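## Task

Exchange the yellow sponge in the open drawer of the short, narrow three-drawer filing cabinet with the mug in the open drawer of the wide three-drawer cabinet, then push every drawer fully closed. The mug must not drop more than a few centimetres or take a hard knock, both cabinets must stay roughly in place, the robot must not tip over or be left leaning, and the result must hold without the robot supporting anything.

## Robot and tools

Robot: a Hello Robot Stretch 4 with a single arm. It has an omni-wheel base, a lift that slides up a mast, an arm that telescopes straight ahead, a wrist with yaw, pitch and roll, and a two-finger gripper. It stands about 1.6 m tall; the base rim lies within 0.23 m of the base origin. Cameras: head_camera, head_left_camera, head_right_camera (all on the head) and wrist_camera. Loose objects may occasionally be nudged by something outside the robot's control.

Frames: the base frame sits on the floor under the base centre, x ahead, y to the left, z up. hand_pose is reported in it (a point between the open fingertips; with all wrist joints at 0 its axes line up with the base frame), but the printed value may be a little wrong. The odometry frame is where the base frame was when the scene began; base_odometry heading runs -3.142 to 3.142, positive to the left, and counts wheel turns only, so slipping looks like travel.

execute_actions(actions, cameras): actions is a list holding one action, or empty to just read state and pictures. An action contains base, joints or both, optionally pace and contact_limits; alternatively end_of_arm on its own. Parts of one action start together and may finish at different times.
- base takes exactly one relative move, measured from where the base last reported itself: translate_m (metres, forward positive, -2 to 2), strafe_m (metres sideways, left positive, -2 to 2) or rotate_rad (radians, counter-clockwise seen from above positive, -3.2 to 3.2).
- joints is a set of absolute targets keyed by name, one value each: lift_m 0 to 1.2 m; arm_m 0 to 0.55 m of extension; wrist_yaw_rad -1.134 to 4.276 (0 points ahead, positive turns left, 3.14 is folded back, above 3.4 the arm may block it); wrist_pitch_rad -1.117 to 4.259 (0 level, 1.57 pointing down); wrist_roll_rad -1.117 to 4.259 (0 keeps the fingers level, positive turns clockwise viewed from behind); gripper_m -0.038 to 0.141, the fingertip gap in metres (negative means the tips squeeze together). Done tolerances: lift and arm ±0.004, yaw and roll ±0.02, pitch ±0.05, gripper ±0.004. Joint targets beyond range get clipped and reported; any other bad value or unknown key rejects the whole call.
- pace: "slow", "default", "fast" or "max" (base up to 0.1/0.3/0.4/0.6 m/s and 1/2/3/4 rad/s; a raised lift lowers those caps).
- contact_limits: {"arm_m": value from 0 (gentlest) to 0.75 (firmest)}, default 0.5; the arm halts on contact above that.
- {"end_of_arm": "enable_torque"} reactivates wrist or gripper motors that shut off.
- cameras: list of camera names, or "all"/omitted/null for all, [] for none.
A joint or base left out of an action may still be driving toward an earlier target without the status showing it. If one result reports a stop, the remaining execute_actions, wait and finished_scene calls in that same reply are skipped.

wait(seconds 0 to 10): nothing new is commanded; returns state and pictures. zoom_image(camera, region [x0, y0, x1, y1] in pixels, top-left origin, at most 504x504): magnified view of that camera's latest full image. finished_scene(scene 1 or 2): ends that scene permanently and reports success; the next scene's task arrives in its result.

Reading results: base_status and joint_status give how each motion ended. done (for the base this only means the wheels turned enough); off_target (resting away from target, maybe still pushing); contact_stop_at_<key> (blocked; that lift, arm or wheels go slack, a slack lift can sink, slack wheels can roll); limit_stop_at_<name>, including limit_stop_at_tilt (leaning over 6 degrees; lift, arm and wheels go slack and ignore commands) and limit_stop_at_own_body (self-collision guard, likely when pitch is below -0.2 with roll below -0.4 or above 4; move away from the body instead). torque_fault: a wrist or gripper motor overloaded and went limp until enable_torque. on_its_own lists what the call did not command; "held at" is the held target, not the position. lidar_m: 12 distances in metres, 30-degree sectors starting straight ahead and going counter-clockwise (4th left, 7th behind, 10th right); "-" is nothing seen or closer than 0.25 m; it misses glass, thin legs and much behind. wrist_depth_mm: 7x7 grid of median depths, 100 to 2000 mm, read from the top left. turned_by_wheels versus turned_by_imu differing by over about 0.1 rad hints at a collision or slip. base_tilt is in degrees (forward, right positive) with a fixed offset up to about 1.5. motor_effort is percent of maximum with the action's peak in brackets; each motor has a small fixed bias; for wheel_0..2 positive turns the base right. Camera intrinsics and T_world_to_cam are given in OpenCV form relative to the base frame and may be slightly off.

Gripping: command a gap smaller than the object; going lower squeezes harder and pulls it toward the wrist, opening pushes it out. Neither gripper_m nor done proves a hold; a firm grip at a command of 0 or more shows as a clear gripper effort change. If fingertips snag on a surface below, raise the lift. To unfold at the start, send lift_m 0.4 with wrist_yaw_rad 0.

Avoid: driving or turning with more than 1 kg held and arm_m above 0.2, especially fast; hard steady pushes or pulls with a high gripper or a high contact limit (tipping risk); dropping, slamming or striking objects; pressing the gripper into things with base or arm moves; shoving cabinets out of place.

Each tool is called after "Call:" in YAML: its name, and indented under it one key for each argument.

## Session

Call:
execute_actions:
  actions:
    - {"joints":{"lift_m":0.5,"wrist_yaw_rad":0}}

Scene clock: 2.37 s.
base_odometry: x=+0.000 y=+0.000 heading=+0.000 (m, m, rad; odometry frame)
turned_by_wheels: +0.000 (rad since the last result)
turned_by_imu: +0.001 (rad since the last result)
base_tilt: forward=-0.1 right=-0.9 (deg)
lidar_m: 1.16 1.32 2.21 2.35 1.91 0.91 0.92 1.12 1.79 1.80 2.15 2.01
base_status: not commanded
joint_positions: lift_m=+0.500 arm_m=+0.002 wrist_yaw_rad=+0.000 wrist_pitch_rad=-0.010 wrist_roll_rad=+0.001 gripper_m=+0.057
joint_status: all done
motor_effort: lift_m=+23(27) arm_m=-1(1) wrist_yaw_rad=-1(4) wrist_pitch_rad=-5(6) wrist_roll_rad=+0(0) gripper_m=-2(1) wheel_0=+0(1) wheel_1=+0(0) wheel_2=+0(0) (%)
hand_pose: x=+0.4619 y=-0.0873 z=+0.6809 quat_wxyz=(+1.000, +0.000, -0.005, +0.000) (m; base frame)
wrist_depth_mm: - - - 1921 1756 1661 1499 / - - - 1983 1808 1618 1499 / - - - 1983 1808 1576 1464 / - - 1397 1618 1756 1618 1499 / - - 1025 1281 1708 1618 1464 / 1576 1756 1397 1308 193 1618 1499 / 1229 1205 1366 107 1499 1499 1464
pictures: head_camera, head_left_camera, head_right_camera, wrist_camera
camera_calibration (this result's frames):
wrist_camera: T_world_to_cam=[[0.0662115, -0.991587, 0.11123, -0.180108], [-0.0528902, -0.114806, -0.991979, 0.730087], [0.996403, 0.0597974, -0.0600466, -0.188208], [0, 0, 0, 1]] pos_world=[0.238071, -0.0835205, 0.732964]
Images, in order (width x height): head_camera 420x560, head_left_camera 420x672, head_right_camera 420x672, wrist_camera 616x392.

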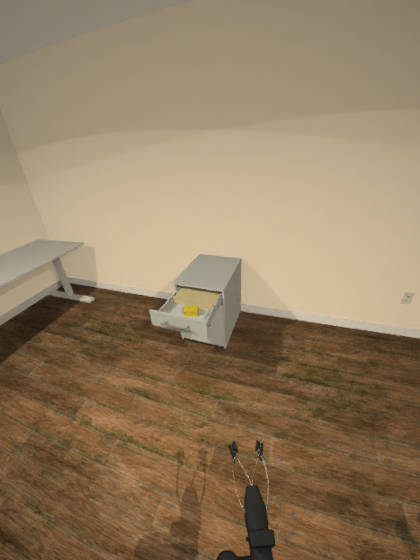

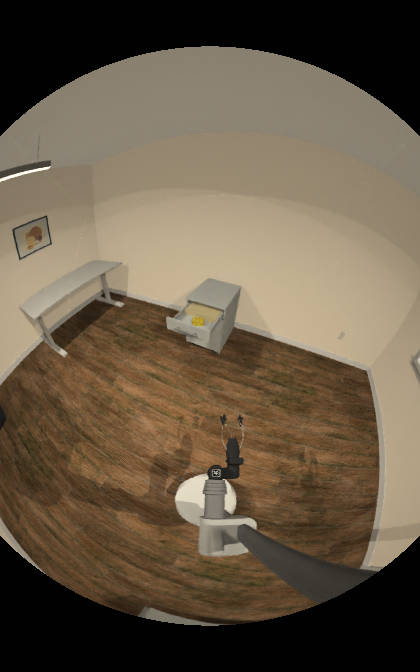

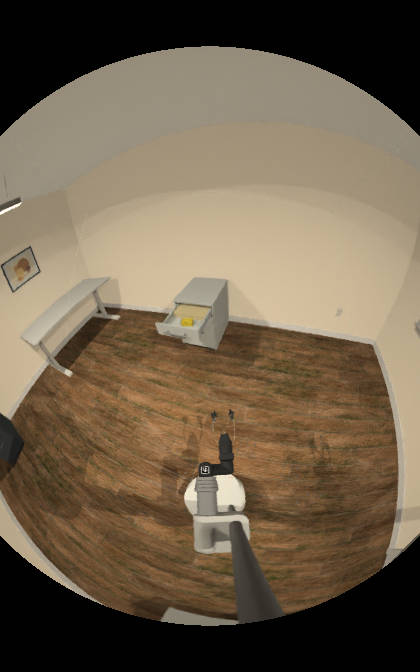

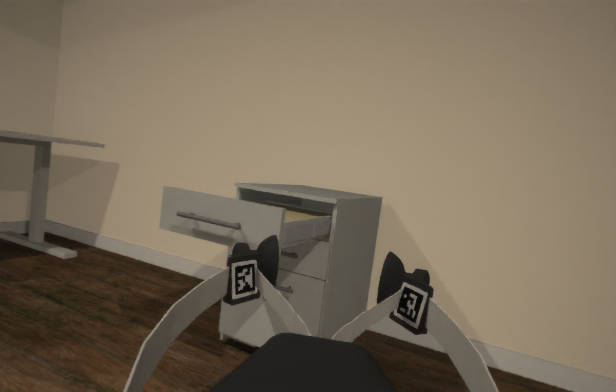

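Call:
execute_actions:
  actions:
    - {"base":{"rotate_rad":2.81},"joints":{"wrist_pitch_rad":1.57,"lift_m":0.7}}

Scene clock: 5.60 s.
base_odometry: x=+0.000 y=+0.000 heading=+2.810 (m, m, rad; odometry frame)
turned_by_wheels: +2.810 (rad since the last result)
turned_by_imu: +2.771 (rad since the last result)
base_tilt: forward=+0.0 right=-0.8 (deg)
lidar_m: 0.91 0.94 1.28 1.78 1.85 2.10 1.63 1.18 2.27 2.20 2.35 1.77
base_status: done
joint_positions: lift_m=+0.700 arm_m=+0.003 wrist_yaw_rad=+0.000 wrist_pitch_rad=+1.570 wrist_roll_rad=+0.001 gripper_m=+0.057
joint_status: all done
motor_effort: lift_m=+22(26) arm_m=-1(1) wrist_yaw_rad=+0(1) wrist_pitch_rad=+2(4) wrist_roll_rad=+0(0) gripper_m=-1(1) wheel_0=-2(7) wheel_1=+0(5) wheel_2=-1(8) (%)
hand_pose: x=+0.1737 y=-0.0874 z=+0.5896 quat_wxyz=(+0.707, +0.000, +0.707, +0.000) (m; base frame)
wrist_depth_mm: 831 831 809 809 768 759 759 / 854 831 820 798 788 768 759 / 854 831 820 798 798 778 768 / 866 842 640 609 809 788 768 / 878 866 615 603 668 788 788 / 878 866 621 609 193 798 788 / 904 878 640 107 820 809 798
pictures: head_camera, head_left_camera, head_right_camera, wrist_camera
camera_calibration (this result's frames):
wrist_camera: T_world_to_cam=[[0.110668, -0.991614, -0.0667398, -0.0537998], [-0.991453, -0.114819, 0.06195, 0.165872], [-0.0690935, 0.0593135, -0.995845, 0.83027], [0, 0, 0, 1]] pos_world=[0.227774, -0.0835496, 0.812954]
Images, in order (width x height): head_camera 420x560, head_left_camera 420x672, head_right_camera 420x672, wrist_camera 616x392.

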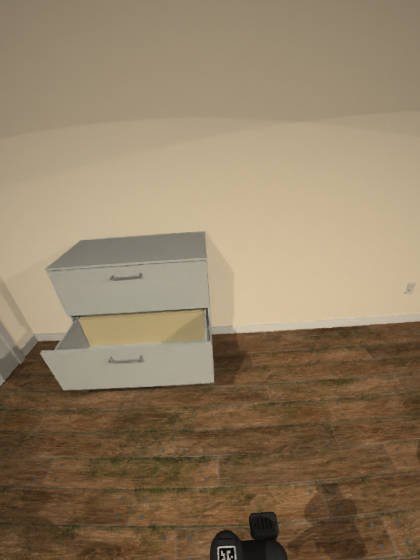

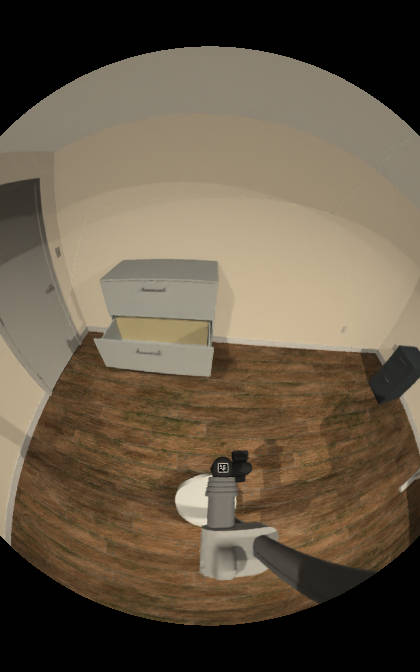

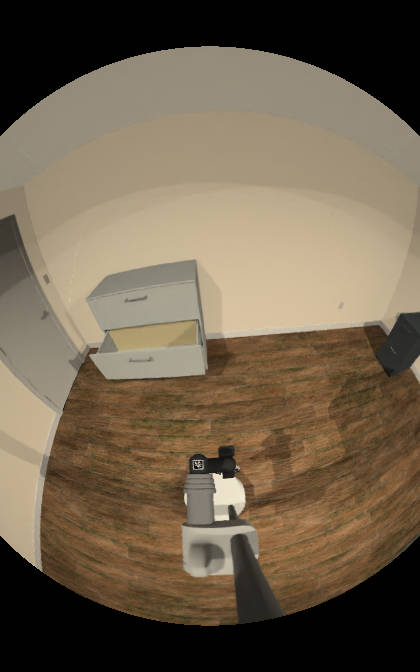

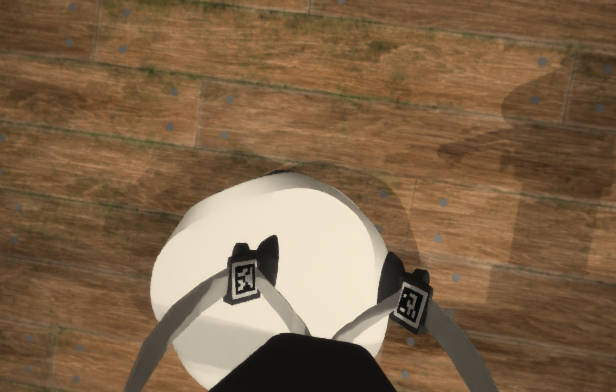

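Call:
execute_actions:
  actions:
    - {"base":{"strafe_m":0.5},"joints":{"lift_m":0.9,"gripper_m":0.14},"pace":"fast"}
  cameras: []

Call:
execute_actions:
  actions:
    - {"base":{"translate_m":0.45},"joints":{"arm_m":0.4},"pace":"fast"}
  cameras: ["head_camera","wrist_camera"]

Scene clock: 8.77 s.
base_odometry: x=-0.163 y=-0.473 heading=+2.810 (m, m, rad; odometry frame)
turned_by_wheels: +0.000 (rad since the last result)
turned_by_imu: +0.003 (rad since the last result)
base_tilt: forward=-0.1 right=-0.9 (deg)
lidar_m: 0.88 0.94 1.34 1.28 1.34 1.79 2.01 1.44 1.49 2.69 2.43 0.95
base_status: done
joint_positions: lift_m=+0.900 arm_m=+0.003 wrist_yaw_rad=+0.000 wrist_pitch_rad=+1.570 wrist_roll_rad=+0.001 gripper_m=+0.140
joint_status: all done
motor_effort: lift_m=+22(22) arm_m=-2(1) wrist_yaw_rad=+0(0) wrist_pitch_rad=-1(1) wrist_roll_rad=+0(0) gripper_m=+2(2) wheel_0=+3(11) wheel_1=-1(11) wheel_2=+1(2) (%)
hand_pose: x=+0.1736 y=-0.0874 z=+0.7896 quat_wxyz=(+0.707, +0.000, +0.707, +0.000) (m; base frame)
wrist_depth_mm: 1042 1008 960 991 976 960 917 / 1042 1025 1008 991 976 960 931 / 1060 1025 1042 1008 976 960 960 / 1060 1060 1042 809 991 960 946 / 1078 1060 820 820 1008 976 991 / 1098 1078 842 809 820 197 976 / 1098 1098 1078 107 1025 1008 976
pictures: none
No camera images: the call's "cameras" was empty. Leave "cameras" out to get every camera's image.

Scene clock: 11.40 s.
base_odometry: x=-0.588 y=-0.326 heading=+2.810 (m, m, rad; odometry frame)
turned_by_wheels: +0.000 (rad since the last result)
turned_by_imu: +0.002 (rad since the last result)
base_tilt: forward=+0.1 right=-0.9 (deg)
lidar_m: 0.43 0.48 1.32 1.26 1.34 1.79 2.46 1.82 2.80 2.77 1.79 0.49
base_status: done
joint_positions: lift_m=+0.900 arm_m=+0.399 wrist_yaw_rad=+0.000 wrist_pitch_rad=+1.570 wrist_roll_rad=+0.001 gripper_m=+0.140
joint_status: all done
motor_effort: lift_m=+22(22) arm_m=+4(4) wrist_yaw_rad=-1(1) wrist_pitch_rad=+0(1) wrist_roll_rad=+1(0) gripper_m=+0(0) wheel_0=+1(7) wheel_1=+0(8) wheel_2=+1(11) (%)
hand_pose: x=+0.5704 y=-0.0874 z=+0.7896 quat_wxyz=(+0.707, +0.000, +0.707, +0.000) (m; base frame)
wrist_depth_mm: 574 621 564 521 484 449 427 / 591 647 627 609 603 591 585 / 609 647 634 621 615 597 585 / 603 647 634 627 609 609 591 / 410 418 459 559 609 603 585 / 1098 351 343 343 327 197 439 / 1098 1098 946 107 1025 325 338
pictures: head_camera, wrist_camera
camera_calibration (this result's frames):
wrist_camera: T_world_to_cam=[[0.110907, -0.991588, -0.066734, -0.0844994], [-0.991429, -0.115055, 0.061898, 0.546846], [-0.0690553, 0.0592971, -0.995849, 1.05681], [0, 0, 0, 1]] pos_world=[0.624509, -0.0835367, 1.01293]
Images, in order (width x height): head_camera 420x560, wrist_camera 616x392.

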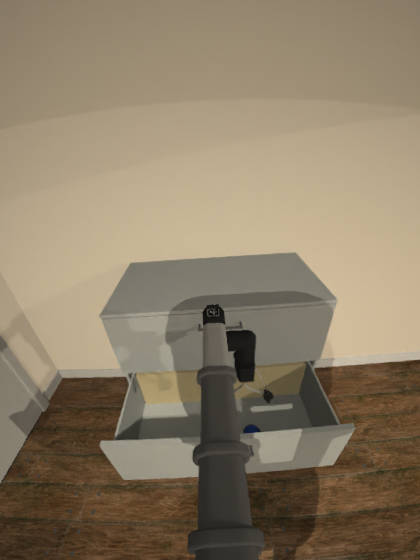

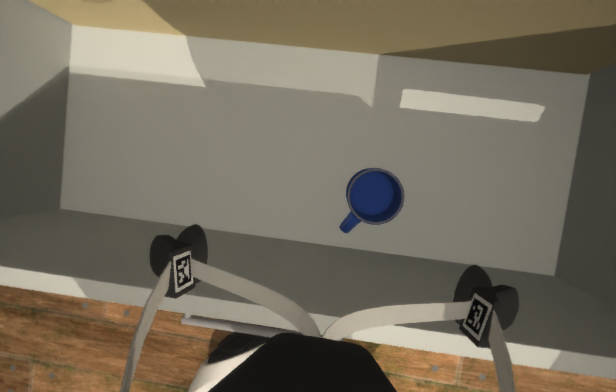

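Call:
execute_actions:
  actions:
    - {"base":{"strafe_m":-0.055},"joints":{"arm_m":0.427,"lift_m":0.66,"wrist_roll_rad":0.55}}
  cameras: ["wrist_camera"]

Scene clock: 14.20 s.
base_odometry: x=-0.570 y=-0.274 heading=+2.810 (m, m, rad; odometry frame)
turned_by_wheels: +0.000 (rad since the last result)
turned_by_imu: +0.001 (rad since the last result)
base_tilt: forward=+0.1 right=-0.9 (deg)
lidar_m: 0.42 0.48 0.65 1.32 1.41 1.90 2.45 1.78 2.77 2.72 1.78 0.47
base_status: done
joint_positions: lift_m=+0.660 arm_m=+0.426 wrist_yaw_rad=+0.000 wrist_pitch_rad=+1.570 wrist_roll_rad=+0.550 gripper_m=+0.140
joint_status: all done
motor_effort: lift_m=+18(22) arm_m=+5(4) wrist_yaw_rad=-1(1) wrist_pitch_rad=-1(0) wrist_roll_rad=+2(6) gripper_m=+1(1) wheel_0=+1(8) wheel_1=+2(7) wheel_2=+0(0) (%)
hand_pose: x=+0.5973 y=-0.0874 z=+0.5499 quat_wxyz=(+0.681, +0.192, +0.680, -0.192) (m; base frame)
wrist_depth_mm: 254 300 362 373 364 364 355 / 319 389 384 379 373 366 359 / 399 394 389 379 375 368 364 / 404 399 389 384 377 373 368 / 415 402 397 377 379 375 332 / 415 407 404 325 325 198 254 / 421 415 404 107 276 228 208
pictures: wrist_camera
camera_calibration (this result's frames):
wrist_camera: T_world_to_cam=[[-0.422844, -0.903709, -0.0671797, 0.223268], [-0.90577, 0.419189, 0.0621471, 0.583726], [-0.0280018, 0.0871279, -0.995804, 0.797918], [0, 0, 0, 1]] pos_world=[0.645472, -0.112443, 0.773292]
Images, in order (width x height): wrist_camera 616x392.

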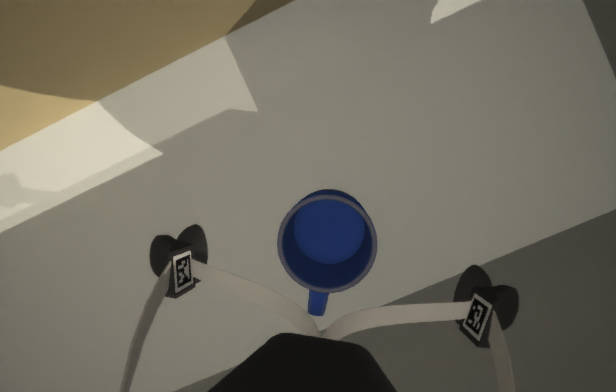

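Looks aligned.

Call:
execute_actions:
  actions:
    - {"joints":{"lift_m":0.56},"pace":"slow"}
  cameras: ["wrist_camera"]

Scene clock: 16.23 s.
base_odometry: x=-0.570 y=-0.274 heading=+2.810 (m, m, rad; odometry frame)
turned_by_wheels: +0.000 (rad since the last result)
turned_by_imu: +0.001 (rad since the last result)
base_tilt: forward=+0.2 right=-0.9 (deg)
lidar_m: 0.44 0.47 0.66 1.33 1.39 1.92 2.46 1.77 2.80 2.71 1.80 0.49
base_status: not commanded
joint_positions: lift_m=+0.560 arm_m=+0.426 wrist_yaw_rad=+0.000 wrist_pitch_rad=+1.570 wrist_roll_rad=+0.550 gripper_m=+0.140
joint_status: all done
motor_effort: lift_m=+18(18) arm_m=+5(5) wrist_yaw_rad=-1(0) wrist_pitch_rad=-1(0) wrist_roll_rad=+1(1) gripper_m=+1(0) wheel_0=+0(1) wheel_1=+2(2) wheel_2=+0(0) (%)
hand_pose: x=+0.5973 y=-0.0874 z=+0.4500 quat_wxyz=(+0.681, +0.192, +0.680, -0.192) (m; base frame)
wrist_depth_mm: 255 286 281 276 272 267 263 / 293 290 285 278 274 271 266 / 296 293 289 285 278 274 268 / 303 297 290 283 281 276 272 / 306 298 290 279 279 278 276 / 309 303 296 237 219 198 254 / 312 306 300 106 268 229 208
pictures: wrist_camera
camera_calibration (this result's frames):
wrist_camera: T_world_to_cam=[[-0.422844, -0.903709, -0.0671798, 0.216552], [-0.90577, 0.419189, 0.0621469, 0.589941], [-0.0280017, 0.0871279, -0.995804, 0.69836], [0, 0, 0, 1]] pos_world=[0.645473, -0.112443, 0.673314]
Images, in order (width x height): wrist_camera 616x392.

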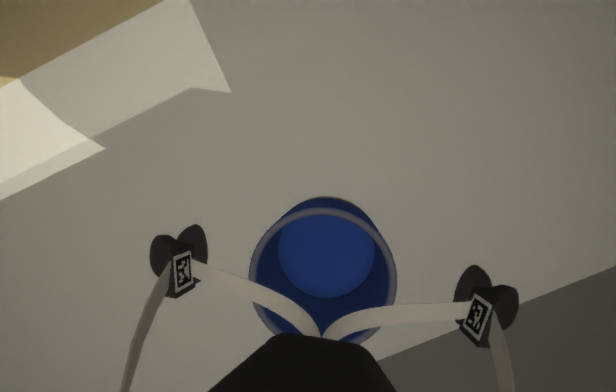

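Call:
execute_actions:
  actions:
    - {"joints":{"lift_m":0.542},"pace":"slow"}
  cameras: []

Call:
execute_actions:
  actions:
    - {"joints":{"gripper_m":0.025}}
  cameras: ["wrist_camera"]

Call:
execute_actions:
  actions:
    - {"joints":{"lift_m":0.57},"pace":"slow"}
  cameras: ["wrist_camera"]

Scene clock: 17.80 s.
base_odometry: x=-0.570 y=-0.274 heading=+2.810 (m, m, rad; odometry frame)
turned_by_wheels: +0.000 (rad since the last result)
turned_by_imu: +0.001 (rad since the last result)
base_tilt: forward=+0.0 right=-1.0 (deg)
lidar_m: 0.42 0.50 0.68 1.29 1.40 1.92 2.47 1.78 2.76 2.71 1.80 0.49
base_status: not commanded
joint_positions: lift_m=+0.542 arm_m=+0.426 wrist_yaw_rad=+0.000 wrist_pitch_rad=+1.570 wrist_roll_rad=+0.550 gripper_m=+0.140
joint_status: all done
motor_effort: lift_m=+18(15) arm_m=+5(5) wrist_yaw_rad=+0(1) wrist_pitch_rad=+2(1) wrist_roll_rad=+3(2) gripper_m=+2(0) wheel_0=+1(0) wheel_1=+2(3) wheel_2=+0(0) (%)
hand_pose: x=+0.5973 y=-0.0874 z=+0.4320 quat_wxyz=(+0.681, +0.192, +0.680, -0.192) (m; base frame)
wrist_depth_mm: 255 268 264 259 255 250 247 / 276 272 267 263 257 253 249 / 279 274 270 265 259 256 252 / 283 277 273 265 263 258 254 / 286 281 223 263 263 260 257 / 289 285 278 236 199 197 255 / 293 287 282 106 262 229 208
pictures: none
No camera images: the call's "cameras" was empty. Leave "cameras" out to get every camera's image.

Scene clock: 19.93 s.
base_odometry: x=-0.570 y=-0.274 heading=+2.810 (m, m, rad; odometry frame)
turned_by_wheels: +0.000 (rad since the last result)
turned_by_imu: +0.001 (rad since the last result)
base_tilt: forward=+0.1 right=-1.0 (deg)
lidar_m: 0.43 0.49 0.67 1.32 1.38 1.90 2.47 1.76 2.77 2.70 1.79 0.47
base_status: not commanded
joint_positions: lift_m=+0.542 arm_m=+0.426 wrist_yaw_rad=+0.000 wrist_pitch_rad=+1.570 wrist_roll_rad=+0.550 gripper_m=+0.025
joint_status: all done
motor_effort: lift_m=+19(19) arm_m=+5(5) wrist_yaw_rad=+0(0) wrist_pitch_rad=+1(0) wrist_roll_rad=+1(2) gripper_m=-21(20) wheel_0=+0(1) wheel_1=+2(2) wheel_2=+0(0) (%)
hand_pose: x=+0.5974 y=-0.0874 z=+0.4319 quat_wxyz=(+0.681, +0.192, +0.680, -0.192) (m; base frame)
wrist_depth_mm: 255 267 263 258 254 250 246 / 276 272 266 260 257 252 249 / 278 273 268 263 258 255 251 / 281 276 272 266 262 258 254 / 285 279 217 246 243 262 255 / 289 281 189 241 196 258 254 / 293 285 282 107 249 210 204
pictures: wrist_camera
camera_calibration (this result's frames):
wrist_camera: T_world_to_cam=[[-0.422858, -0.903696, -0.0672673, 0.215413], [-0.905769, 0.419217, 0.0619595, 0.591213], [-0.027793, 0.0871288, -0.995809, 0.680207], [0, 0, 0, 1]] pos_world=[0.645497, -0.112445, 0.655216]
Images, in order (width x height): wrist_camera 616x392.

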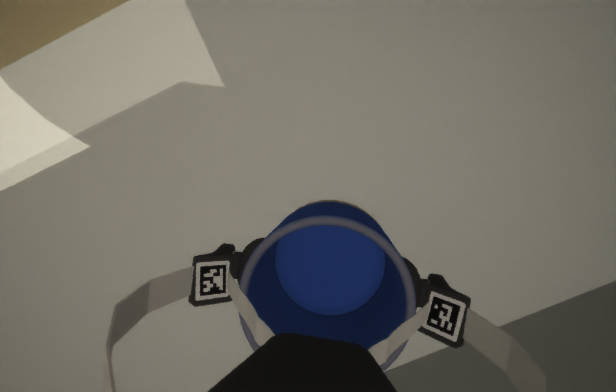

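Scene clock: 20.97 s.
base_odometry: x=-0.570 y=-0.274 heading=+2.810 (m, m, rad; odometry frame)
turned_by_wheels: +0.000 (rad since the last result)
turned_by_imu: +0.000 (rad since the last result)
base_tilt: forward=+0.1 right=-0.9 (deg)
lidar_m: 0.43 0.47 0.66 1.32 1.38 1.90 2.46 1.78 2.77 2.71 1.78 0.48
base_status: not commanded
joint_positions: lift_m=+0.570 arm_m=+0.426 wrist_yaw_rad=+0.000 wrist_pitch_rad=+1.570 wrist_roll_rad=+0.550 gripper_m=+0.025
joint_status: all done
motor_effort: lift_m=+24(27) arm_m=+4(4) wrist_yaw_rad=-1(0) wrist_pitch_rad=+2(1) wrist_roll_rad=+1(1) gripper_m=-18(22) wheel_0=+1(0) wheel_1=+2(3) wheel_2=+0(0) (%)
hand_pose: x=+0.5974 y=-0.0874 z=+0.4594 quat_wxyz=(+0.681, +0.192, +0.680, -0.192) (m; base frame)
wrist_depth_mm: 255 293 290 285 279 274 272 / 303 300 293 286 283 278 274 / 306 300 296 291 286 281 278 / 310 304 300 293 289 283 279 / 315 307 216 245 243 287 282 / 319 312 190 240 196 266 254 / 322 314 310 106 250 210 203
pictures: wrist_camera
camera_calibration (this result's frames):
wrist_camera: T_world_to_cam=[[-0.422858, -0.903696, -0.0672674, 0.217266], [-0.90577, 0.419217, 0.0619594, 0.589509], [-0.0277929, 0.0871288, -0.995809, 0.707633], [0, 0, 0, 1]] pos_world=[0.645499, -0.112445, 0.682757]
Images, in order (width x height): wrist_camera 616x392.

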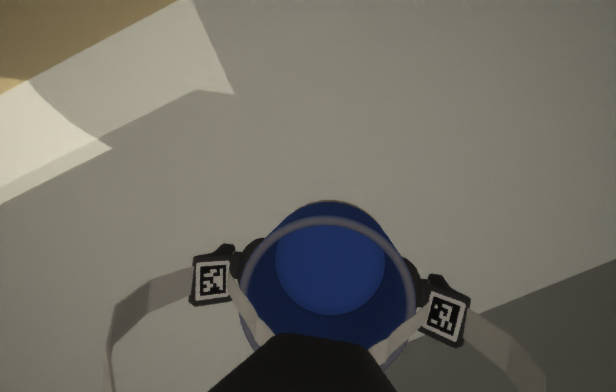

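Call:
execute_actions:
  actions:
    - {"joints":{"lift_m":0.9}}
  cameras: []

Call:
execute_actions:
  actions:
    - {"base":{"translate_m":-0.9},"joints":{"arm_m":0.05,"wrist_roll_rad":0},"pace":"fast"}
  cameras: []

Call:
execute_actions:
  actions:
    - {"base":{"rotate_rad":3.14}}
  cameras: []

Call:
execute_actions:
  actions:
    - {"base":{"strafe_m":1.1},"pace":"fast"}
  cameras: ["wrist_camera","head_camera"]

Scene clock: 24.30 s.
base_odometry: x=-0.570 y=-0.274 heading=+2.810 (m, m, rad; odometry frame)
turned_by_wheels: +0.000 (rad since the last result)
turned_by_imu: +0.001 (rad since the last result)
base_tilt: forward=+0.2 right=-0.8 (deg)
lidar_m: 0.44 0.48 0.67 1.32 1.41 1.89 2.47 1.78 2.77 2.70 1.77 0.49
base_status: not commanded
joint_positions: lift_m=+0.900 arm_m=+0.426 wrist_yaw_rad=+0.000 wrist_pitch_rad=+1.570 wrist_roll_rad=+0.550 gripper_m=+0.025
joint_status: all done
motor_effort: lift_m=+24(26) arm_m=+5(5) wrist_yaw_rad=-1(0) wrist_pitch_rad=+1(1) wrist_roll_rad=+2(2) gripper_m=-19(20) wheel_0=+1(1) wheel_1=+2(2) wheel_2=+0(0) (%)
hand_pose: x=+0.5974 y=-0.0874 z=+0.7894 quat_wxyz=(+0.681, +0.192, +0.680, -0.192) (m; base frame)
wrist_depth_mm: 211 247 298 459 585 544 399 / 263 325 512 615 597 597 442 / 430 574 621 615 615 609 469 / 654 647 627 621 609 603 459 / 661 647 217 246 245 402 330 / 661 661 190 241 196 319 991 / 609 564 445 107 809 820 991
pictures: none
No camera images: the call's "cameras" was empty. Leave "cameras" out to get every camera's image.

Scene clock: 28.10 s.
base_odometry: x=+0.281 y=-0.567 heading=+2.810 (m, m, rad; odometry frame)
turned_by_wheels: +0.000 (rad since the last result)
turned_by_imu: -0.001 (rad since the last result)
base_tilt: forward=+0.0 right=-1.0 (deg)
lidar_m: 1.35 1.39 1.39 1.31 1.37 1.61 1.56 1.27 1.09 2.60 2.95 1.43
base_status: done
joint_positions: lift_m=+0.900 arm_m=+0.051 wrist_yaw_rad=+0.000 wrist_pitch_rad=+1.570 wrist_roll_rad=+0.000 gripper_m=+0.025
joint_status: all done
motor_effort: lift_m=+24(24) arm_m=-5(5) wrist_yaw_rad=+1(1) wrist_pitch_rad=-1(2) wrist_roll_rad=-1(4) gripper_m=-19(19) wheel_0=-3(7) wheel_1=+0(5) wheel_2=-1(12) (%)
hand_pose: x=+0.2219 y=-0.0874 z=+0.7894 quat_wxyz=(+0.707, +0.000, +0.707, +0.000) (m; base frame)
wrist_depth_mm: 1025 1025 1025 991 976 946 931 / 1060 1025 1025 976 976 960 946 / 1078 1042 1042 991 976 976 931 / 1098 1060 1025 991 991 976 960 / 1078 1078 217 246 243 991 976 / 1098 1078 190 240 196 976 976 / 1118 1098 1098 106 1042 991 1008
pictures: none
No camera images: the call's "cameras" was empty. Leave "cameras" out to get every camera's image.

Scene clock: 31.03 s.
base_odometry: x=+0.281 y=-0.567 heading=-0.333 (m, m, rad; odometry frame)
turned_by_wheels: +3.140 (rad since the last result)
turned_by_imu: +3.095 (rad since the last result)
base_tilt: forward=+0.0 right=-1.0 (deg)
lidar_m: 1.57 1.26 1.07 2.58 2.94 1.42 1.33 1.41 1.41 1.32 1.36 1.63
base_status: done
joint_positions: lift_m=+0.900 arm_m=+0.051 wrist_yaw_rad=+0.000 wrist_pitch_rad=+1.570 wrist_roll_rad=+0.000 gripper_m=+0.025
joint_status: not commanded
motor_effort: lift_m=+24(24) arm_m=-5(5) wrist_yaw_rad=+0(0) wrist_pitch_rad=+3(2) wrist_roll_rad=+0(1) gripper_m=-19(20) wheel_0=-3(7) wheel_1=-1(9) wheel_2=+0(8) (%)
hand_pose: x=+0.2221 y=-0.0874 z=+0.7894 quat_wxyz=(+0.708, +0.000, +0.707, +0.000) (m; base frame)
wrist_depth_mm: 1025 1025 1008 991 976 946 946 / 1078 1042 991 991 976 960 946 / 1060 1042 1025 991 991 960 946 / 1098 1042 1025 1008 991 976 946 / 1078 1060 216 244 244 991 960 / 1118 1078 190 240 196 991 976 / 1118 1098 1078 107 1025 1008 991
pictures: none
No camera images: the call's "cameras" was empty. Leave "cameras" out to get every camera's image.

Scene clock: 35.17 s.
base_odometry: x=+0.641 y=+0.472 heading=-0.334 (m, m, rad; odometry frame)
turned_by_wheels: +0.000 (rad since the last result)
turned_by_imu: +0.004 (rad since the last result)
base_tilt: forward=+0.0 right=-0.9 (deg)
lidar_m: 0.59 0.66 1.54 1.48 1.96 2.25 2.16 1.54 1.95 2.40 2.22 0.65
base_status: done
joint_positions: lift_m=+0.900 arm_m=+0.051 wrist_yaw_rad=+0.000 wrist_pitch_rad=+1.570 wrist_roll_rad=+0.000 gripper_m=+0.025
joint_status: not commanded
motor_effort: lift_m=+24(24) arm_m=-5(5) wrist_yaw_rad=+0(0) wrist_pitch_rad=+1(3) wrist_roll_rad=-1(1) gripper_m=-22(21) wheel_0=+1(12) wheel_1=-1(13) wheel_2=+0(1) (%)
hand_pose: x=+0.2220 y=-0.0874 z=+0.7895 quat_wxyz=(+0.707, +0.000, +0.707, +0.000) (m; base frame)
wrist_depth_mm: 1060 1025 1008 976 960 946 931 / 1078 1042 1025 991 946 960 931 / 1078 1060 1042 1008 976 960 931 / 1098 1060 1042 1008 991 991 976 / 1078 1042 218 246 244 991 960 / 1118 1078 190 240 195 991 991 / 1118 1118 1060 107 1025 1008 991
pictures: head_camera, wrist_camera
camera_calibration (this result's frames):
wrist_camera: T_world_to_cam=[[0.111086, -0.991567, -0.0667415, -0.0458928], [-0.991403, -0.115238, 0.0619685, 0.201313], [-0.0691371, 0.0592839, -0.995844, 1.03266], [0, 0, 0, 1]] pos_world=[0.276075, -0.0835267, 1.01283]
Images, in order (width x height): head_camera 420x560, wrist_camera 616x392.

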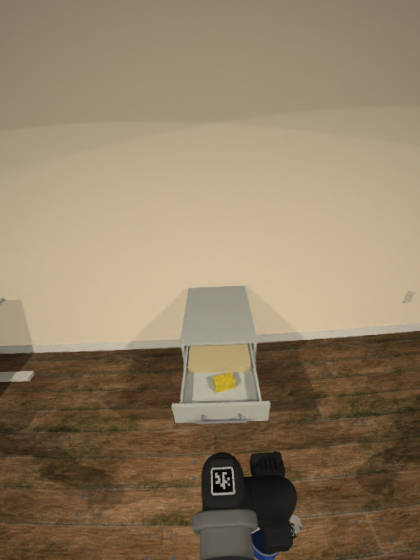

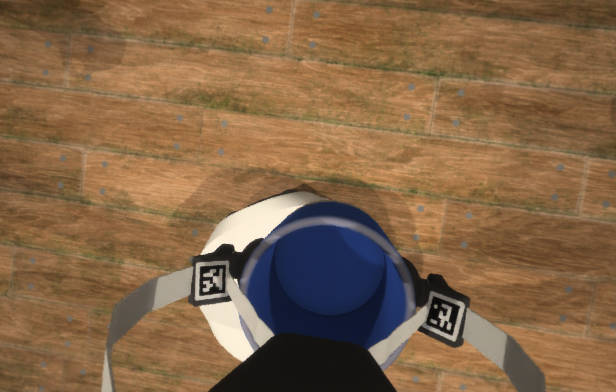

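Call:
execute_actions:
  actions:
    - {"base":{"translate_m":0.2},"joints":{"arm_m":0.25,"lift_m":0.95}}
  cameras: ["wrist_camera"]

Scene clock: 37.53 s.
base_odometry: x=+0.830 y=+0.407 heading=-0.333 (m, m, rad; odometry frame)
turned_by_wheels: +0.000 (rad since the last result)
turned_by_imu: +0.001 (rad since the last result)
base_tilt: forward=+0.1 right=-1.0 (deg)
lidar_m: 0.38 0.45 1.55 1.48 2.10 2.23 2.36 1.72 2.24 2.41 1.95 0.41
base_status: done
joint_positions: lift_m=+0.950 arm_m=+0.249 wrist_yaw_rad=+0.000 wrist_pitch_rad=+1.570 wrist_roll_rad=+0.000 gripper_m=+0.025
joint_status: all done
motor_effort: lift_m=+24(26) arm_m=+5(5) wrist_yaw_rad=+0(1) wrist_pitch_rad=+1(2) wrist_roll_rad=+1(0) gripper_m=-22(22) wheel_0=+1(6) wheel_1=-1(5) wheel_2=-1(9) (%)
hand_pose: x=+0.4204 y=-0.0874 z=+0.8394 quat_wxyz=(+0.708, +0.000, +0.707, +0.000) (m; base frame)
wrist_depth_mm: 1078 1060 530 517 512 1008 976 / 1118 1078 535 504 521 991 976 / 1098 539 544 535 530 1008 1008 / 1118 1098 1078 439 484 1042 1025 / 1138 1118 218 246 244 1025 1008 / 1138 1138 190 239 196 1042 1025 / 1182 1138 891 107 1078 1060 1025
pictures: wrist_camera
camera_calibration (this result's frames):
wrist_camera: T_world_to_cam=[[0.111307, -0.991544, -0.0667117, -0.0647201], [-0.991396, -0.115442, 0.0617036, 0.395166], [-0.0688832, 0.0592697, -0.995863, 1.09603], [0, 0, 0, 1]] pos_world=[0.474468, -0.0835155, 1.0628]
Images, in order (width x height): wrist_camera 616x392.

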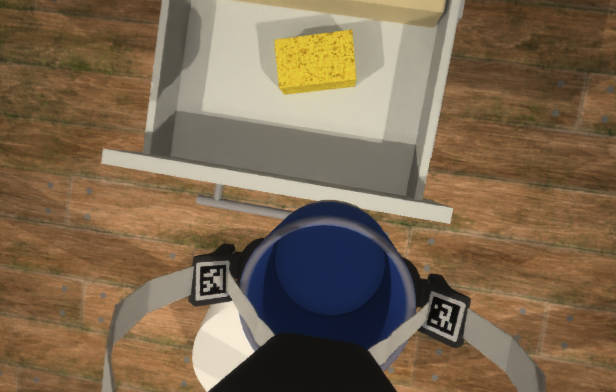

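Call:
execute_actions:
  actions:
    - {"base":{"strafe_m":0.165},"joints":{"arm_m":0.375,"wrist_roll_rad":-1.1,"lift_m":0.82}}
  cameras: ["wrist_camera","head_camera"]

Scene clock: 42.63 s.
base_odometry: x=+0.884 y=+0.563 heading=-0.334 (m, m, rad; odometry frame)
turned_by_wheels: +0.000 (rad since the last result)
turned_by_imu: +0.002 (rad since the last result)
base_tilt: forward=+0.0 right=-0.9 (deg)
lidar_m: 0.40 1.43 1.40 1.31 1.98 2.02 2.36 1.81 2.22 2.58 1.97 0.42
base_status: done
joint_positions: lift_m=+0.820 arm_m=+0.374 wrist_yaw_rad=+0.000 wrist_pitch_rad=+1.570 wrist_roll_rad=-1.100 gripper_m=+0.025
joint_status: all done
motor_effort: lift_m=+19(24) arm_m=+5(4) wrist_yaw_rad=+0(0) wrist_pitch_rad=+0(0) wrist_roll_rad=+0(4) gripper_m=-20(22) wheel_0=+0(10) wheel_1=-2(7) wheel_2=+0(1) (%)
hand_pose: x=+0.5454 y=-0.0874 z=+0.7098 quat_wxyz=(+0.603, -0.370, +0.603, +0.369) (m; base frame)
wrist_depth_mm: 991 946 917 904 891 866 842 / 991 976 946 917 904 340 332 / 991 976 946 413 397 343 334 / 768 759 368 410 404 370 338 / 778 768 217 245 245 397 342 / 778 768 190 241 196 355 343 / 1042 1008 991 107 410 362 347
pictures: head_camera, wrist_camera
camera_calibration (this result's frames):
wrist_camera: T_world_to_cam=[[0.934118, -0.35083, -0.0658901, -0.480577], [-0.347038, -0.935765, 0.0625154, 0.103321], [-0.0835899, -0.0355304, -0.995867, 0.975325], [0, 0, 0, 1]] pos_world=[0.5663, -0.0372626, 0.93317]
Images, in order (width x height): head_camera 420x560, wrist_camera 616x392.

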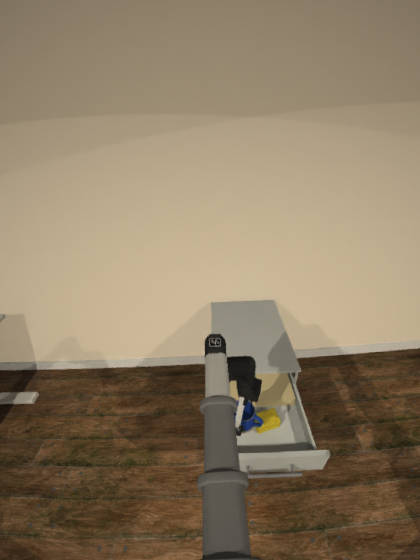

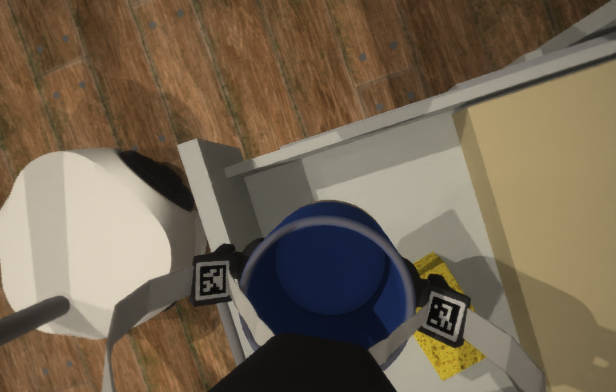

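Call:
execute_actions:
  actions:
    - {"joints":{"arm_m":0.395,"lift_m":0.72},"pace":"slow"}
  cameras: ["wrist_camera"]

Scene clock: 44.77 s.
base_odometry: x=+0.884 y=+0.563 heading=-0.334 (m, m, rad; odometry frame)
turned_by_wheels: +0.000 (rad since the last result)
turned_by_imu: +0.001 (rad since the last result)
base_tilt: forward=+0.1 right=-0.7 (deg)
lidar_m: 0.41 1.40 1.39 1.32 1.98 2.02 2.35 1.80 2.24 2.59 1.96 0.42
base_status: not commanded
joint_positions: lift_m=+0.720 arm_m=+0.394 wrist_yaw_rad=+0.000 wrist_pitch_rad=+1.570 wrist_roll_rad=-1.100 gripper_m=+0.025
joint_status: all done
motor_effort: lift_m=+19(21) arm_m=+5(6) wrist_yaw_rad=+0(0) wrist_pitch_rad=+1(1) wrist_roll_rad=-2(1) gripper_m=-20(21) wheel_0=+0(0) wheel_1=-2(2) wheel_2=+0(0) (%)
hand_pose: x=+0.5653 y=-0.0874 z=+0.6099 quat_wxyz=(+0.603, -0.370, +0.603, +0.369) (m; base frame)
wrist_depth_mm: 866 854 820 820 798 788 530 / 878 854 831 809 788 244 240 / 878 301 842 306 301 272 242 / 668 231 315 309 304 297 245 / 676 230 216 246 245 298 245 / 676 218 190 240 196 298 249 / 917 891 254 107 265 260 250
pictures: wrist_camera
camera_calibration (this result's frames):
wrist_camera: T_world_to_cam=[[0.934127, -0.350806, -0.0658902, -0.505831], [-0.347015, -0.935774, 0.0625155, 0.116491], [-0.0835891, -0.0355326, -0.995867, 0.877432], [0, 0, 0, 1]] pos_world=[0.586278, -0.0372621, 0.833194]
Images, in order (width x height): wrist_camera 616x392.

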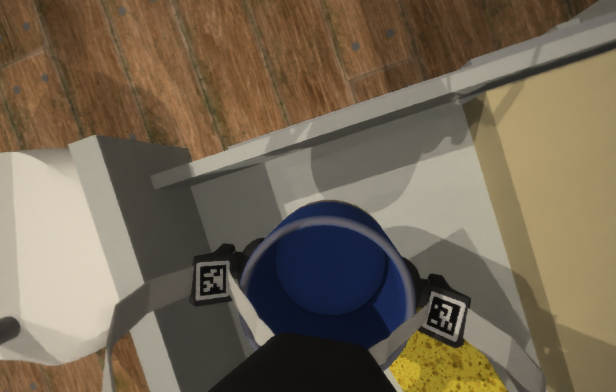

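Call:
execute_actions:
  actions:
    - {"base":{"strafe_m":0.015},"pace":"slow"}
  cameras: []

Call:
execute_actions:
  actions:
    - {"joints":{"lift_m":0.676},"pace":"slow"}
  cameras: ["wrist_camera"]

Scene clock: 46.30 s.
base_odometry: x=+0.889 y=+0.577 heading=-0.334 (m, m, rad; odometry frame)
turned_by_wheels: +0.000 (rad since the last result)
turned_by_imu: +0.001 (rad since the last result)
base_tilt: forward=+0.0 right=-0.8 (deg)
lidar_m: 0.41 1.41 1.39 1.31 1.96 2.02 2.35 1.80 2.23 2.60 1.95 0.42
base_status: done
joint_positions: lift_m=+0.720 arm_m=+0.394 wrist_yaw_rad=+0.000 wrist_pitch_rad=+1.570 wrist_roll_rad=-1.100 gripper_m=+0.025
joint_status: not commanded
motor_effort: lift_m=+19(19) arm_m=+5(5) wrist_yaw_rad=+0(1) wrist_pitch_rad=+2(1) wrist_roll_rad=-1(1) gripper_m=-21(21) wheel_0=-2(6) wheel_1=+1(2) wheel_2=+1(0) (%)
hand_pose: x=+0.5653 y=-0.0874 z=+0.6099 quat_wxyz=(+0.603, -0.370, +0.603, +0.369) (m; base frame)
wrist_depth_mm: 866 842 831 809 798 778 768 / 878 866 831 820 809 273 241 / 878 866 854 820 298 265 243 / 668 230 315 309 306 300 245 / 668 229 216 246 245 298 247 / 676 219 189 240 196 298 249 / 904 904 253 107 264 262 252
pictures: none
No camera images: the call's "cameras" was empty. Leave "cameras" out to get every camera's image.

Scene clock: 47.53 s.
base_odometry: x=+0.889 y=+0.577 heading=-0.334 (m, m, rad; odometry frame)
turned_by_wheels: +0.000 (rad since the last result)
turned_by_imu: +0.001 (rad since the last result)
base_tilt: forward=+0.1 right=-1.1 (deg)
lidar_m: 0.42 1.42 1.37 1.31 1.96 2.00 2.35 1.81 2.24 2.59 1.96 0.42
base_status: not commanded
joint_positions: lift_m=+0.676 arm_m=+0.394 wrist_yaw_rad=+0.000 wrist_pitch_rad=+1.570 wrist_roll_rad=-1.100 gripper_m=+0.025
joint_status: all done
motor_effort: lift_m=+19(17) arm_m=+5(5) wrist_yaw_rad=+0(1) wrist_pitch_rad=+1(2) wrist_roll_rad=+0(0) gripper_m=-20(22) wheel_0=-2(1) wheel_1=+1(1) wheel_2=+0(0) (%)
hand_pose: x=+0.5653 y=-0.0874 z=+0.5659 quat_wxyz=(+0.603, -0.370, +0.603, +0.369) (m; base frame)
wrist_depth_mm: 820 798 788 759 759 732 723 / 831 809 788 778 759 204 200 / 831 809 798 244 256 252 201 / 175 216 271 265 260 255 203 / 176 211 216 246 244 256 222 / 634 176 189 239 196 256 245 / 640 190 254 107 235 217 256
pictures: wrist_camera
camera_calibration (this result's frames):
wrist_camera: T_world_to_cam=[[0.934127, -0.350806, -0.0658902, -0.508732], [-0.347015, -0.935774, 0.0625155, 0.119242], [-0.0835891, -0.0355325, -0.995867, 0.833619], [0, 0, 0, 1]] pos_world=[0.586281, -0.0372621, 0.789199]
Images, in order (width x height): wrist_camera 616x392.

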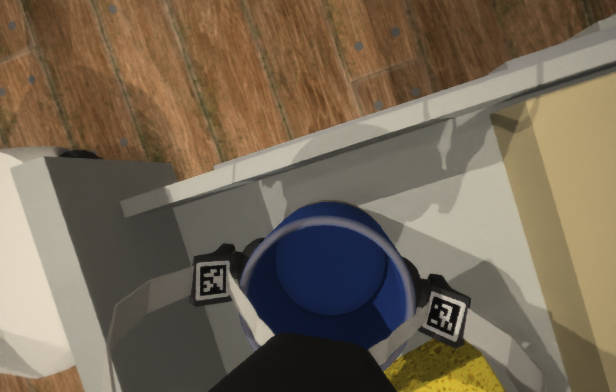

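Call:
execute_actions:
  actions:
    - {"joints":{"gripper_m":0.105},"pace":"slow"}
  cameras: ["wrist_camera"]

Call:
execute_actions:
  actions:
    - {"joints":{"lift_m":0.8}}
  cameras: []

Call:
execute_actions:
  actions:
    - {"base":{"strafe_m":-0.13},"joints":{"arm_m":0.44,"wrist_roll_rad":1.35}}
  cameras: ["wrist_camera","head_camera"]

Scene clock: 51.43 s.
base_odometry: x=+0.889 y=+0.577 heading=-0.334 (m, m, rad; odometry frame)
turned_by_wheels: +0.000 (rad since the last result)
turned_by_imu: +0.002 (rad since the last result)
base_tilt: forward=+0.0 right=-1.0 (deg)
lidar_m: 0.41 1.43 1.38 1.30 1.97 1.97 2.36 1.80 2.21 2.59 1.95 0.42
base_status: not commanded
joint_positions: lift_m=+0.676 arm_m=+0.394 wrist_yaw_rad=+0.000 wrist_pitch_rad=+1.570 wrist_roll_rad=-1.100 gripper_m=+0.105
joint_status: all done
motor_effort: lift_m=+19(19) arm_m=+4(5) wrist_yaw_rad=+0(0) wrist_pitch_rad=+1(0) wrist_roll_rad=-1(1) gripper_m=+0(22) wheel_0=-1(1) wheel_1=+0(1) wheel_2=+0(0) (%)
hand_pose: x=+0.5652 y=-0.0874 z=+0.5659 quat_wxyz=(+0.603, -0.370, +0.603, +0.369) (m; base frame)
wrist_depth_mm: 842 798 788 768 759 732 723 / 831 831 798 778 750 205 200 / 831 820 798 246 256 252 202 / 176 216 271 266 260 255 204 / 177 214 222 260 258 258 222 / 627 186 249 241 210 257 246 / 634 179 258 107 243 223 257
pictures: wrist_camera
camera_calibration (this result's frames):
wrist_camera: T_world_to_cam=[[0.93409, -0.350797, -0.0664603, -0.508239], [-0.346967, -0.935777, 0.0627274, 0.11904], [-0.0841966, -0.0355335, -0.995815, 0.83392], [0, 0, 0, 1]] pos_world=[0.586257, -0.0372619, 0.789186]
Images, in order (width x height): wrist_camera 616x392.

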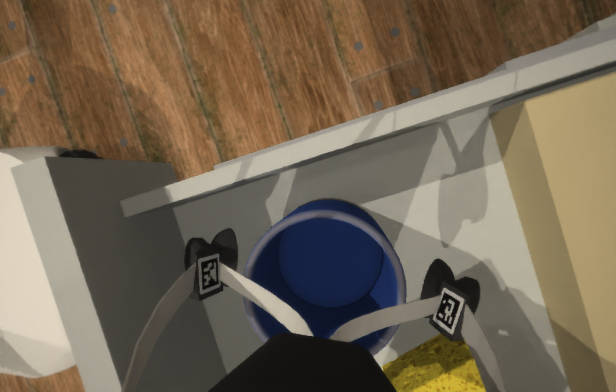

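Scene clock: 53.00 s.
base_odometry: x=+0.889 y=+0.577 heading=-0.334 (m, m, rad; odometry frame)
turned_by_wheels: +0.000 (rad since the last result)
turned_by_imu: +0.001 (rad since the last result)
base_tilt: forward=+0.1 right=-0.9 (deg)
lidar_m: 0.42 1.42 1.36 1.31 1.98 2.02 2.35 1.81 2.23 2.58 1.94 0.42
base_status: not commanded
joint_positions: lift_m=+0.800 arm_m=+0.394 wrist_yaw_rad=+0.000 wrist_pitch_rad=+1.570 wrist_roll_rad=-1.100 gripper_m=+0.105
joint_status: all done
motor_effort: lift_m=+23(26) arm_m=+5(5) wrist_yaw_rad=+0(0) wrist_pitch_rad=+0(1) wrist_roll_rad=-1(1) gripper_m=+0(0) wheel_0=-2(1) wheel_1=+0(1) wheel_2=+0(0) (%)
hand_pose: x=+0.5652 y=-0.0874 z=+0.6895 quat_wxyz=(+0.603, -0.370, +0.603, +0.369) (m; base frame)
wrist_depth_mm: 946 931 904 891 866 854 820 / 976 946 917 904 891 854 315 / 960 960 917 891 379 324 317 / 750 741 343 389 382 325 319 / 759 750 300 382 382 347 322 / 759 750 300 399 343 329 325 / 1008 991 364 106 347 342 327
pictures: none
No camera images: the call's "cameras" was empty. Leave "cameras" out to get every camera's image.

Scene clock: 55.00 s.
base_odometry: x=+0.846 y=+0.454 heading=-0.334 (m, m, rad; odometry frame)
turned_by_wheels: +0.000 (rad since the last result)
turned_by_imu: +0.001 (rad since the last result)
base_tilt: forward=+0.0 right=-1.0 (deg)
lidar_m: 0.40 0.45 1.52 1.43 2.08 2.16 2.36 1.76 2.22 2.47 1.93 0.42
base_status: done
joint_positions: lift_m=+0.800 arm_m=+0.439 wrist_yaw_rad=+0.000 wrist_pitch_rad=+1.570 wrist_roll_rad=+1.350 gripper_m=+0.105
joint_status: all done
motor_effort: lift_m=+23(23) arm_m=+4(4) wrist_yaw_rad=+0(0) wrist_pitch_rad=+0(2) wrist_roll_rad=+2(4) gripper_m=-1(1) wheel_0=+0(7) wheel_1=+1(8) wheel_2=+0(0) (%)
hand_pose: x=+0.6103 y=-0.0874 z=+0.6895 quat_wxyz=(+0.552, +0.442, +0.552, -0.442) (m; base frame)
wrist_depth_mm: 273 270 336 878 891 866 842 / 273 274 340 357 368 866 866 / 277 345 342 387 382 375 312 / 279 351 347 368 387 377 296 / 283 353 347 349 387 370 285 / 287 359 355 394 392 283 668 / 351 359 407 107 394 290 691
pictures: head_camera, wrist_camera
camera_calibration (this result's frames):
wrist_camera: T_world_to_cam=[[-0.942872, -0.326246, -0.0674947, 0.606184], [-0.330352, 0.941777, 0.0626409, 0.28098], [0.0431286, 0.0813593, -0.995751, 0.89332], [0, 0, 0, 1]] pos_world=[0.625849, -0.139535, 0.912838]
Images, in order (width x height): head_camera 420x560, wrist_camera 616x392.

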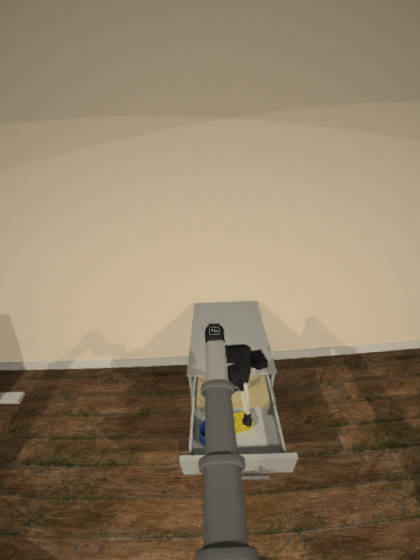

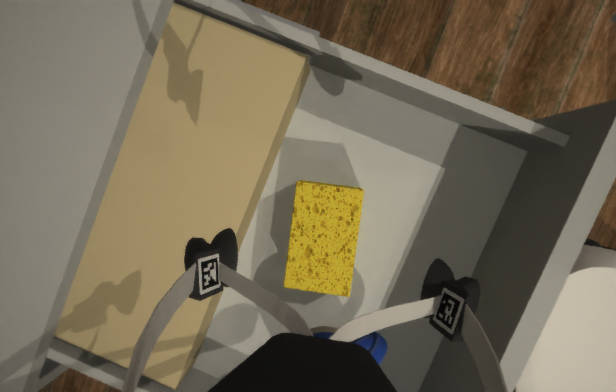

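Call:
execute_actions:
  actions:
    - {"joints":{"lift_m":0.71,"gripper_m":0.09,"wrist_roll_rad":1.32}}
  cameras: ["wrist_camera"]

Scene clock: 56.80 s.
base_odometry: x=+0.846 y=+0.454 heading=-0.334 (m, m, rad; odometry frame)
turned_by_wheels: +0.000 (rad since the last result)
turned_by_imu: +0.001 (rad since the last result)
base_tilt: forward=+0.0 right=-0.9 (deg)
lidar_m: 0.39 0.45 1.51 1.43 2.06 2.15 2.37 1.77 2.22 2.46 1.96 0.42
base_status: not commanded
joint_positions: lift_m=+0.710 arm_m=+0.439 wrist_yaw_rad=+0.000 wrist_pitch_rad=+1.570 wrist_roll_rad=+1.320 gripper_m=+0.090
joint_status: all done
motor_effort: lift_m=+18(20) arm_m=+5(5) wrist_yaw_rad=+0(0) wrist_pitch_rad=-2(1) wrist_roll_rad=+0(2) gripper_m=+1(2) wheel_0=+1(1) wheel_1=+1(1) wheel_2=+0(0) (%)
hand_pose: x=+0.6103 y=-0.0874 z=+0.5999 quat_wxyz=(+0.559, +0.434, +0.558, -0.433) (m; base frame)
wrist_depth_mm: 182 250 247 245 246 778 759 / 195 253 250 293 291 256 759 / 259 255 253 298 294 290 287 / 262 257 255 258 294 291 287 / 265 260 257 258 298 294 271 / 268 264 310 259 211 294 253 / 270 267 315 107 304 271 231
pictures: wrist_camera
camera_calibration (this result's frames):
wrist_camera: T_world_to_cam=[[-0.932947, -0.353631, -0.0674879, 0.591685], [-0.357701, 0.931734, 0.0626219, 0.302416], [0.0407358, 0.0825635, -0.995753, 0.805687], [0, 0, 0, 1]] pos_world=[0.627365, -0.139054, 0.823259]
Images, in order (width x height): wrist_camera 616x392.

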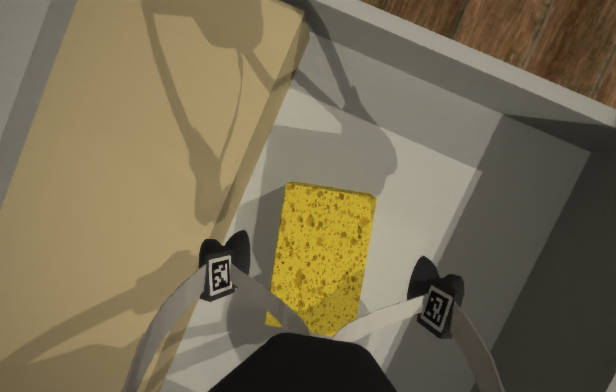

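Call:
execute_actions:
  actions:
    - {"joints":{"lift_m":0.663},"pace":"slow"}
  cameras: ["wrist_camera"]

Call:
execute_actions:
  actions:
    - {"joints":{"gripper_m":0.02}}
  cameras: ["wrist_camera"]

Call:
execute_actions:
  actions:
    - {"joints":{"lift_m":0.82}}
  cameras: ["wrist_camera"]

Scene clock: 58.83 s.
base_odometry: x=+0.846 y=+0.454 heading=-0.334 (m, m, rad; odometry frame)
turned_by_wheels: +0.000 (rad since the last result)
turned_by_imu: +0.001 (rad since the last result)
base_tilt: forward=+0.0 right=-0.9 (deg)
lidar_m: 0.40 0.45 1.52 1.44 2.06 2.16 2.36 1.75 2.22 2.46 1.96 0.42
base_status: not commanded
joint_positions: lift_m=+0.663 arm_m=+0.439 wrist_yaw_rad=+0.000 wrist_pitch_rad=+1.570 wrist_roll_rad=+1.320 gripper_m=+0.090
joint_status: all done
motor_effort: lift_m=+17(18) arm_m=+5(5) wrist_yaw_rad=-1(1) wrist_pitch_rad=+2(0) wrist_roll_rad=-1(1) gripper_m=-1(1) wheel_0=+1(1) wheel_1=+1(1) wheel_2=+0(0) (%)
hand_pose: x=+0.6103 y=-0.0874 z=+0.5530 quat_wxyz=(+0.559, +0.434, +0.558, -0.433) (m; base frame)
wrist_depth_mm: 207 204 200 245 221 190 723 / 209 206 204 249 246 241 204 / 211 208 206 251 248 243 241 / 213 210 236 213 250 246 243 / 216 212 221 210 250 248 244 / 217 214 260 211 209 250 246 / 220 217 266 107 256 253 231
pictures: wrist_camera
camera_calibration (this result's frames):
wrist_camera: T_world_to_cam=[[-0.932947, -0.353631, -0.0674878, 0.588516], [-0.357701, 0.931734, 0.062622, 0.305358], [0.0407356, 0.0825635, -0.995753, 0.758917], [0, 0, 0, 1]] pos_world=[0.627366, -0.139054, 0.77629]
Images, in order (width x height): wrist_camera 616x392.

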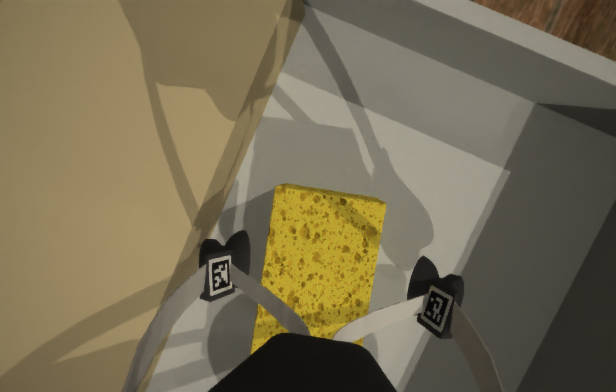

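Scene clock: 60.33 s.
base_odometry: x=+0.846 y=+0.454 heading=-0.334 (m, m, rad; odometry frame)
turned_by_wheels: +0.000 (rad since the last result)
turned_by_imu: +0.001 (rad since the last result)
base_tilt: forward=+0.0 right=-0.9 (deg)
lidar_m: 0.40 0.45 1.51 1.43 2.06 2.18 2.35 1.73 2.22 2.47 1.95 0.41
base_status: not commanded
joint_positions: lift_m=+0.663 arm_m=+0.439 wrist_yaw_rad=+0.000 wrist_pitch_rad=+1.570 wrist_roll_rad=+1.320 gripper_m=+0.020
joint_status: all done
motor_effort: lift_m=+18(18) arm_m=+5(5) wrist_yaw_rad=+0(1) wrist_pitch_rad=+0(1) wrist_roll_rad=-1(0) gripper_m=-16(17) wheel_0=+1(0) wheel_1=+1(1) wheel_2=+0(0) (%)
hand_pose: x=+0.6103 y=-0.0874 z=+0.5530 quat_wxyz=(+0.559, +0.434, +0.558, -0.433) (m; base frame)
wrist_depth_mm: 207 204 200 245 222 190 707 / 209 206 202 248 246 240 205 / 211 208 206 252 248 245 241 / 213 211 236 211 249 246 242 / 215 211 231 198 205 247 246 / 217 213 260 200 190 249 247 / 220 220 265 107 255 250 232
pictures: wrist_camera
camera_calibration (this result's frames):
wrist_camera: T_world_to_cam=[[-0.932947, -0.353631, -0.0674879, 0.588516], [-0.357701, 0.931734, 0.0626219, 0.305358], [0.0407357, 0.0825635, -0.995753, 0.758917], [0, 0, 0, 1]] pos_world=[0.627366, -0.139054, 0.77629]
Images, in order (width x height): wrist_camera 616x392.

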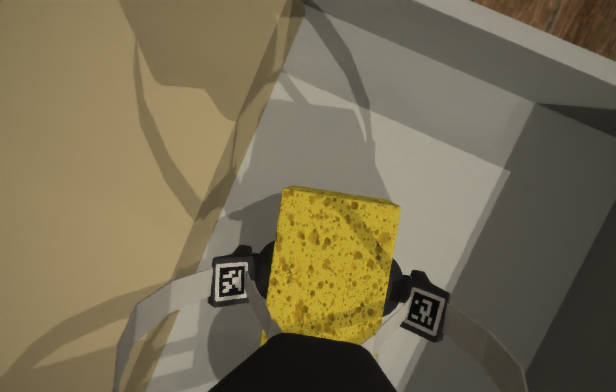

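Scene clock: 62.07 s.
base_odometry: x=+0.846 y=+0.454 heading=-0.334 (m, m, rad; odometry frame)
turned_by_wheels: +0.000 (rad since the last result)
turned_by_imu: +0.001 (rad since the last result)
base_tilt: forward=+0.1 right=-1.0 (deg)
lidar_m: 0.37 0.43 1.52 1.44 2.07 2.14 2.36 1.75 2.22 2.46 1.96 0.42
base_status: not commanded
joint_positions: lift_m=+0.820 arm_m=+0.439 wrist_yaw_rad=+0.000 wrist_pitch_rad=+1.570 wrist_roll_rad=+1.320 gripper_m=+0.020
joint_status: all done
motor_effort: lift_m=+23(21) arm_m=+5(5) wrist_yaw_rad=-1(0) wrist_pitch_rad=-1(1) wrist_roll_rad=-1(1) gripper_m=-15(15) wheel_0=+1(1) wheel_1=+1(1) wheel_2=+0(0) (%)
hand_pose: x=+0.6103 y=-0.0874 z=+0.7095 quat_wxyz=(+0.559, +0.434, +0.558, -0.433) (m; base frame)
wrist_depth_mm: 293 289 355 904 891 878 866 / 294 290 357 357 399 891 878 / 297 300 364 407 399 387 334 / 301 373 366 211 404 399 306 / 304 373 368 198 206 379 699 / 309 375 373 200 191 301 699 / 315 382 418 107 415 306 707
pictures: wrist_camera
camera_calibration (this result's frames):
wrist_camera: T_world_to_cam=[[-0.932947, -0.353632, -0.0674878, 0.599082], [-0.357702, 0.931734, 0.062622, 0.295557], [0.0407355, 0.0825635, -0.995753, 0.914791], [0, 0, 0, 1]] pos_world=[0.627369, -0.139054, 0.932828]
Images, in order (width x height): wrist_camera 616x392.

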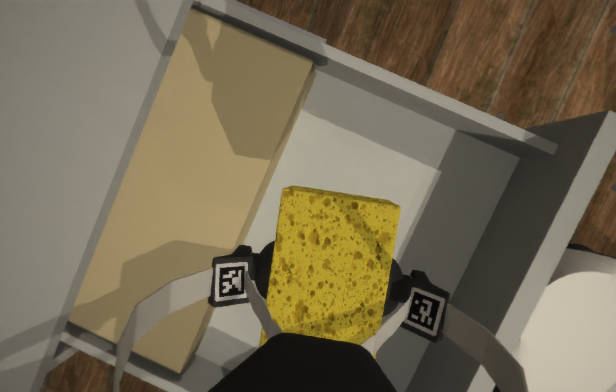

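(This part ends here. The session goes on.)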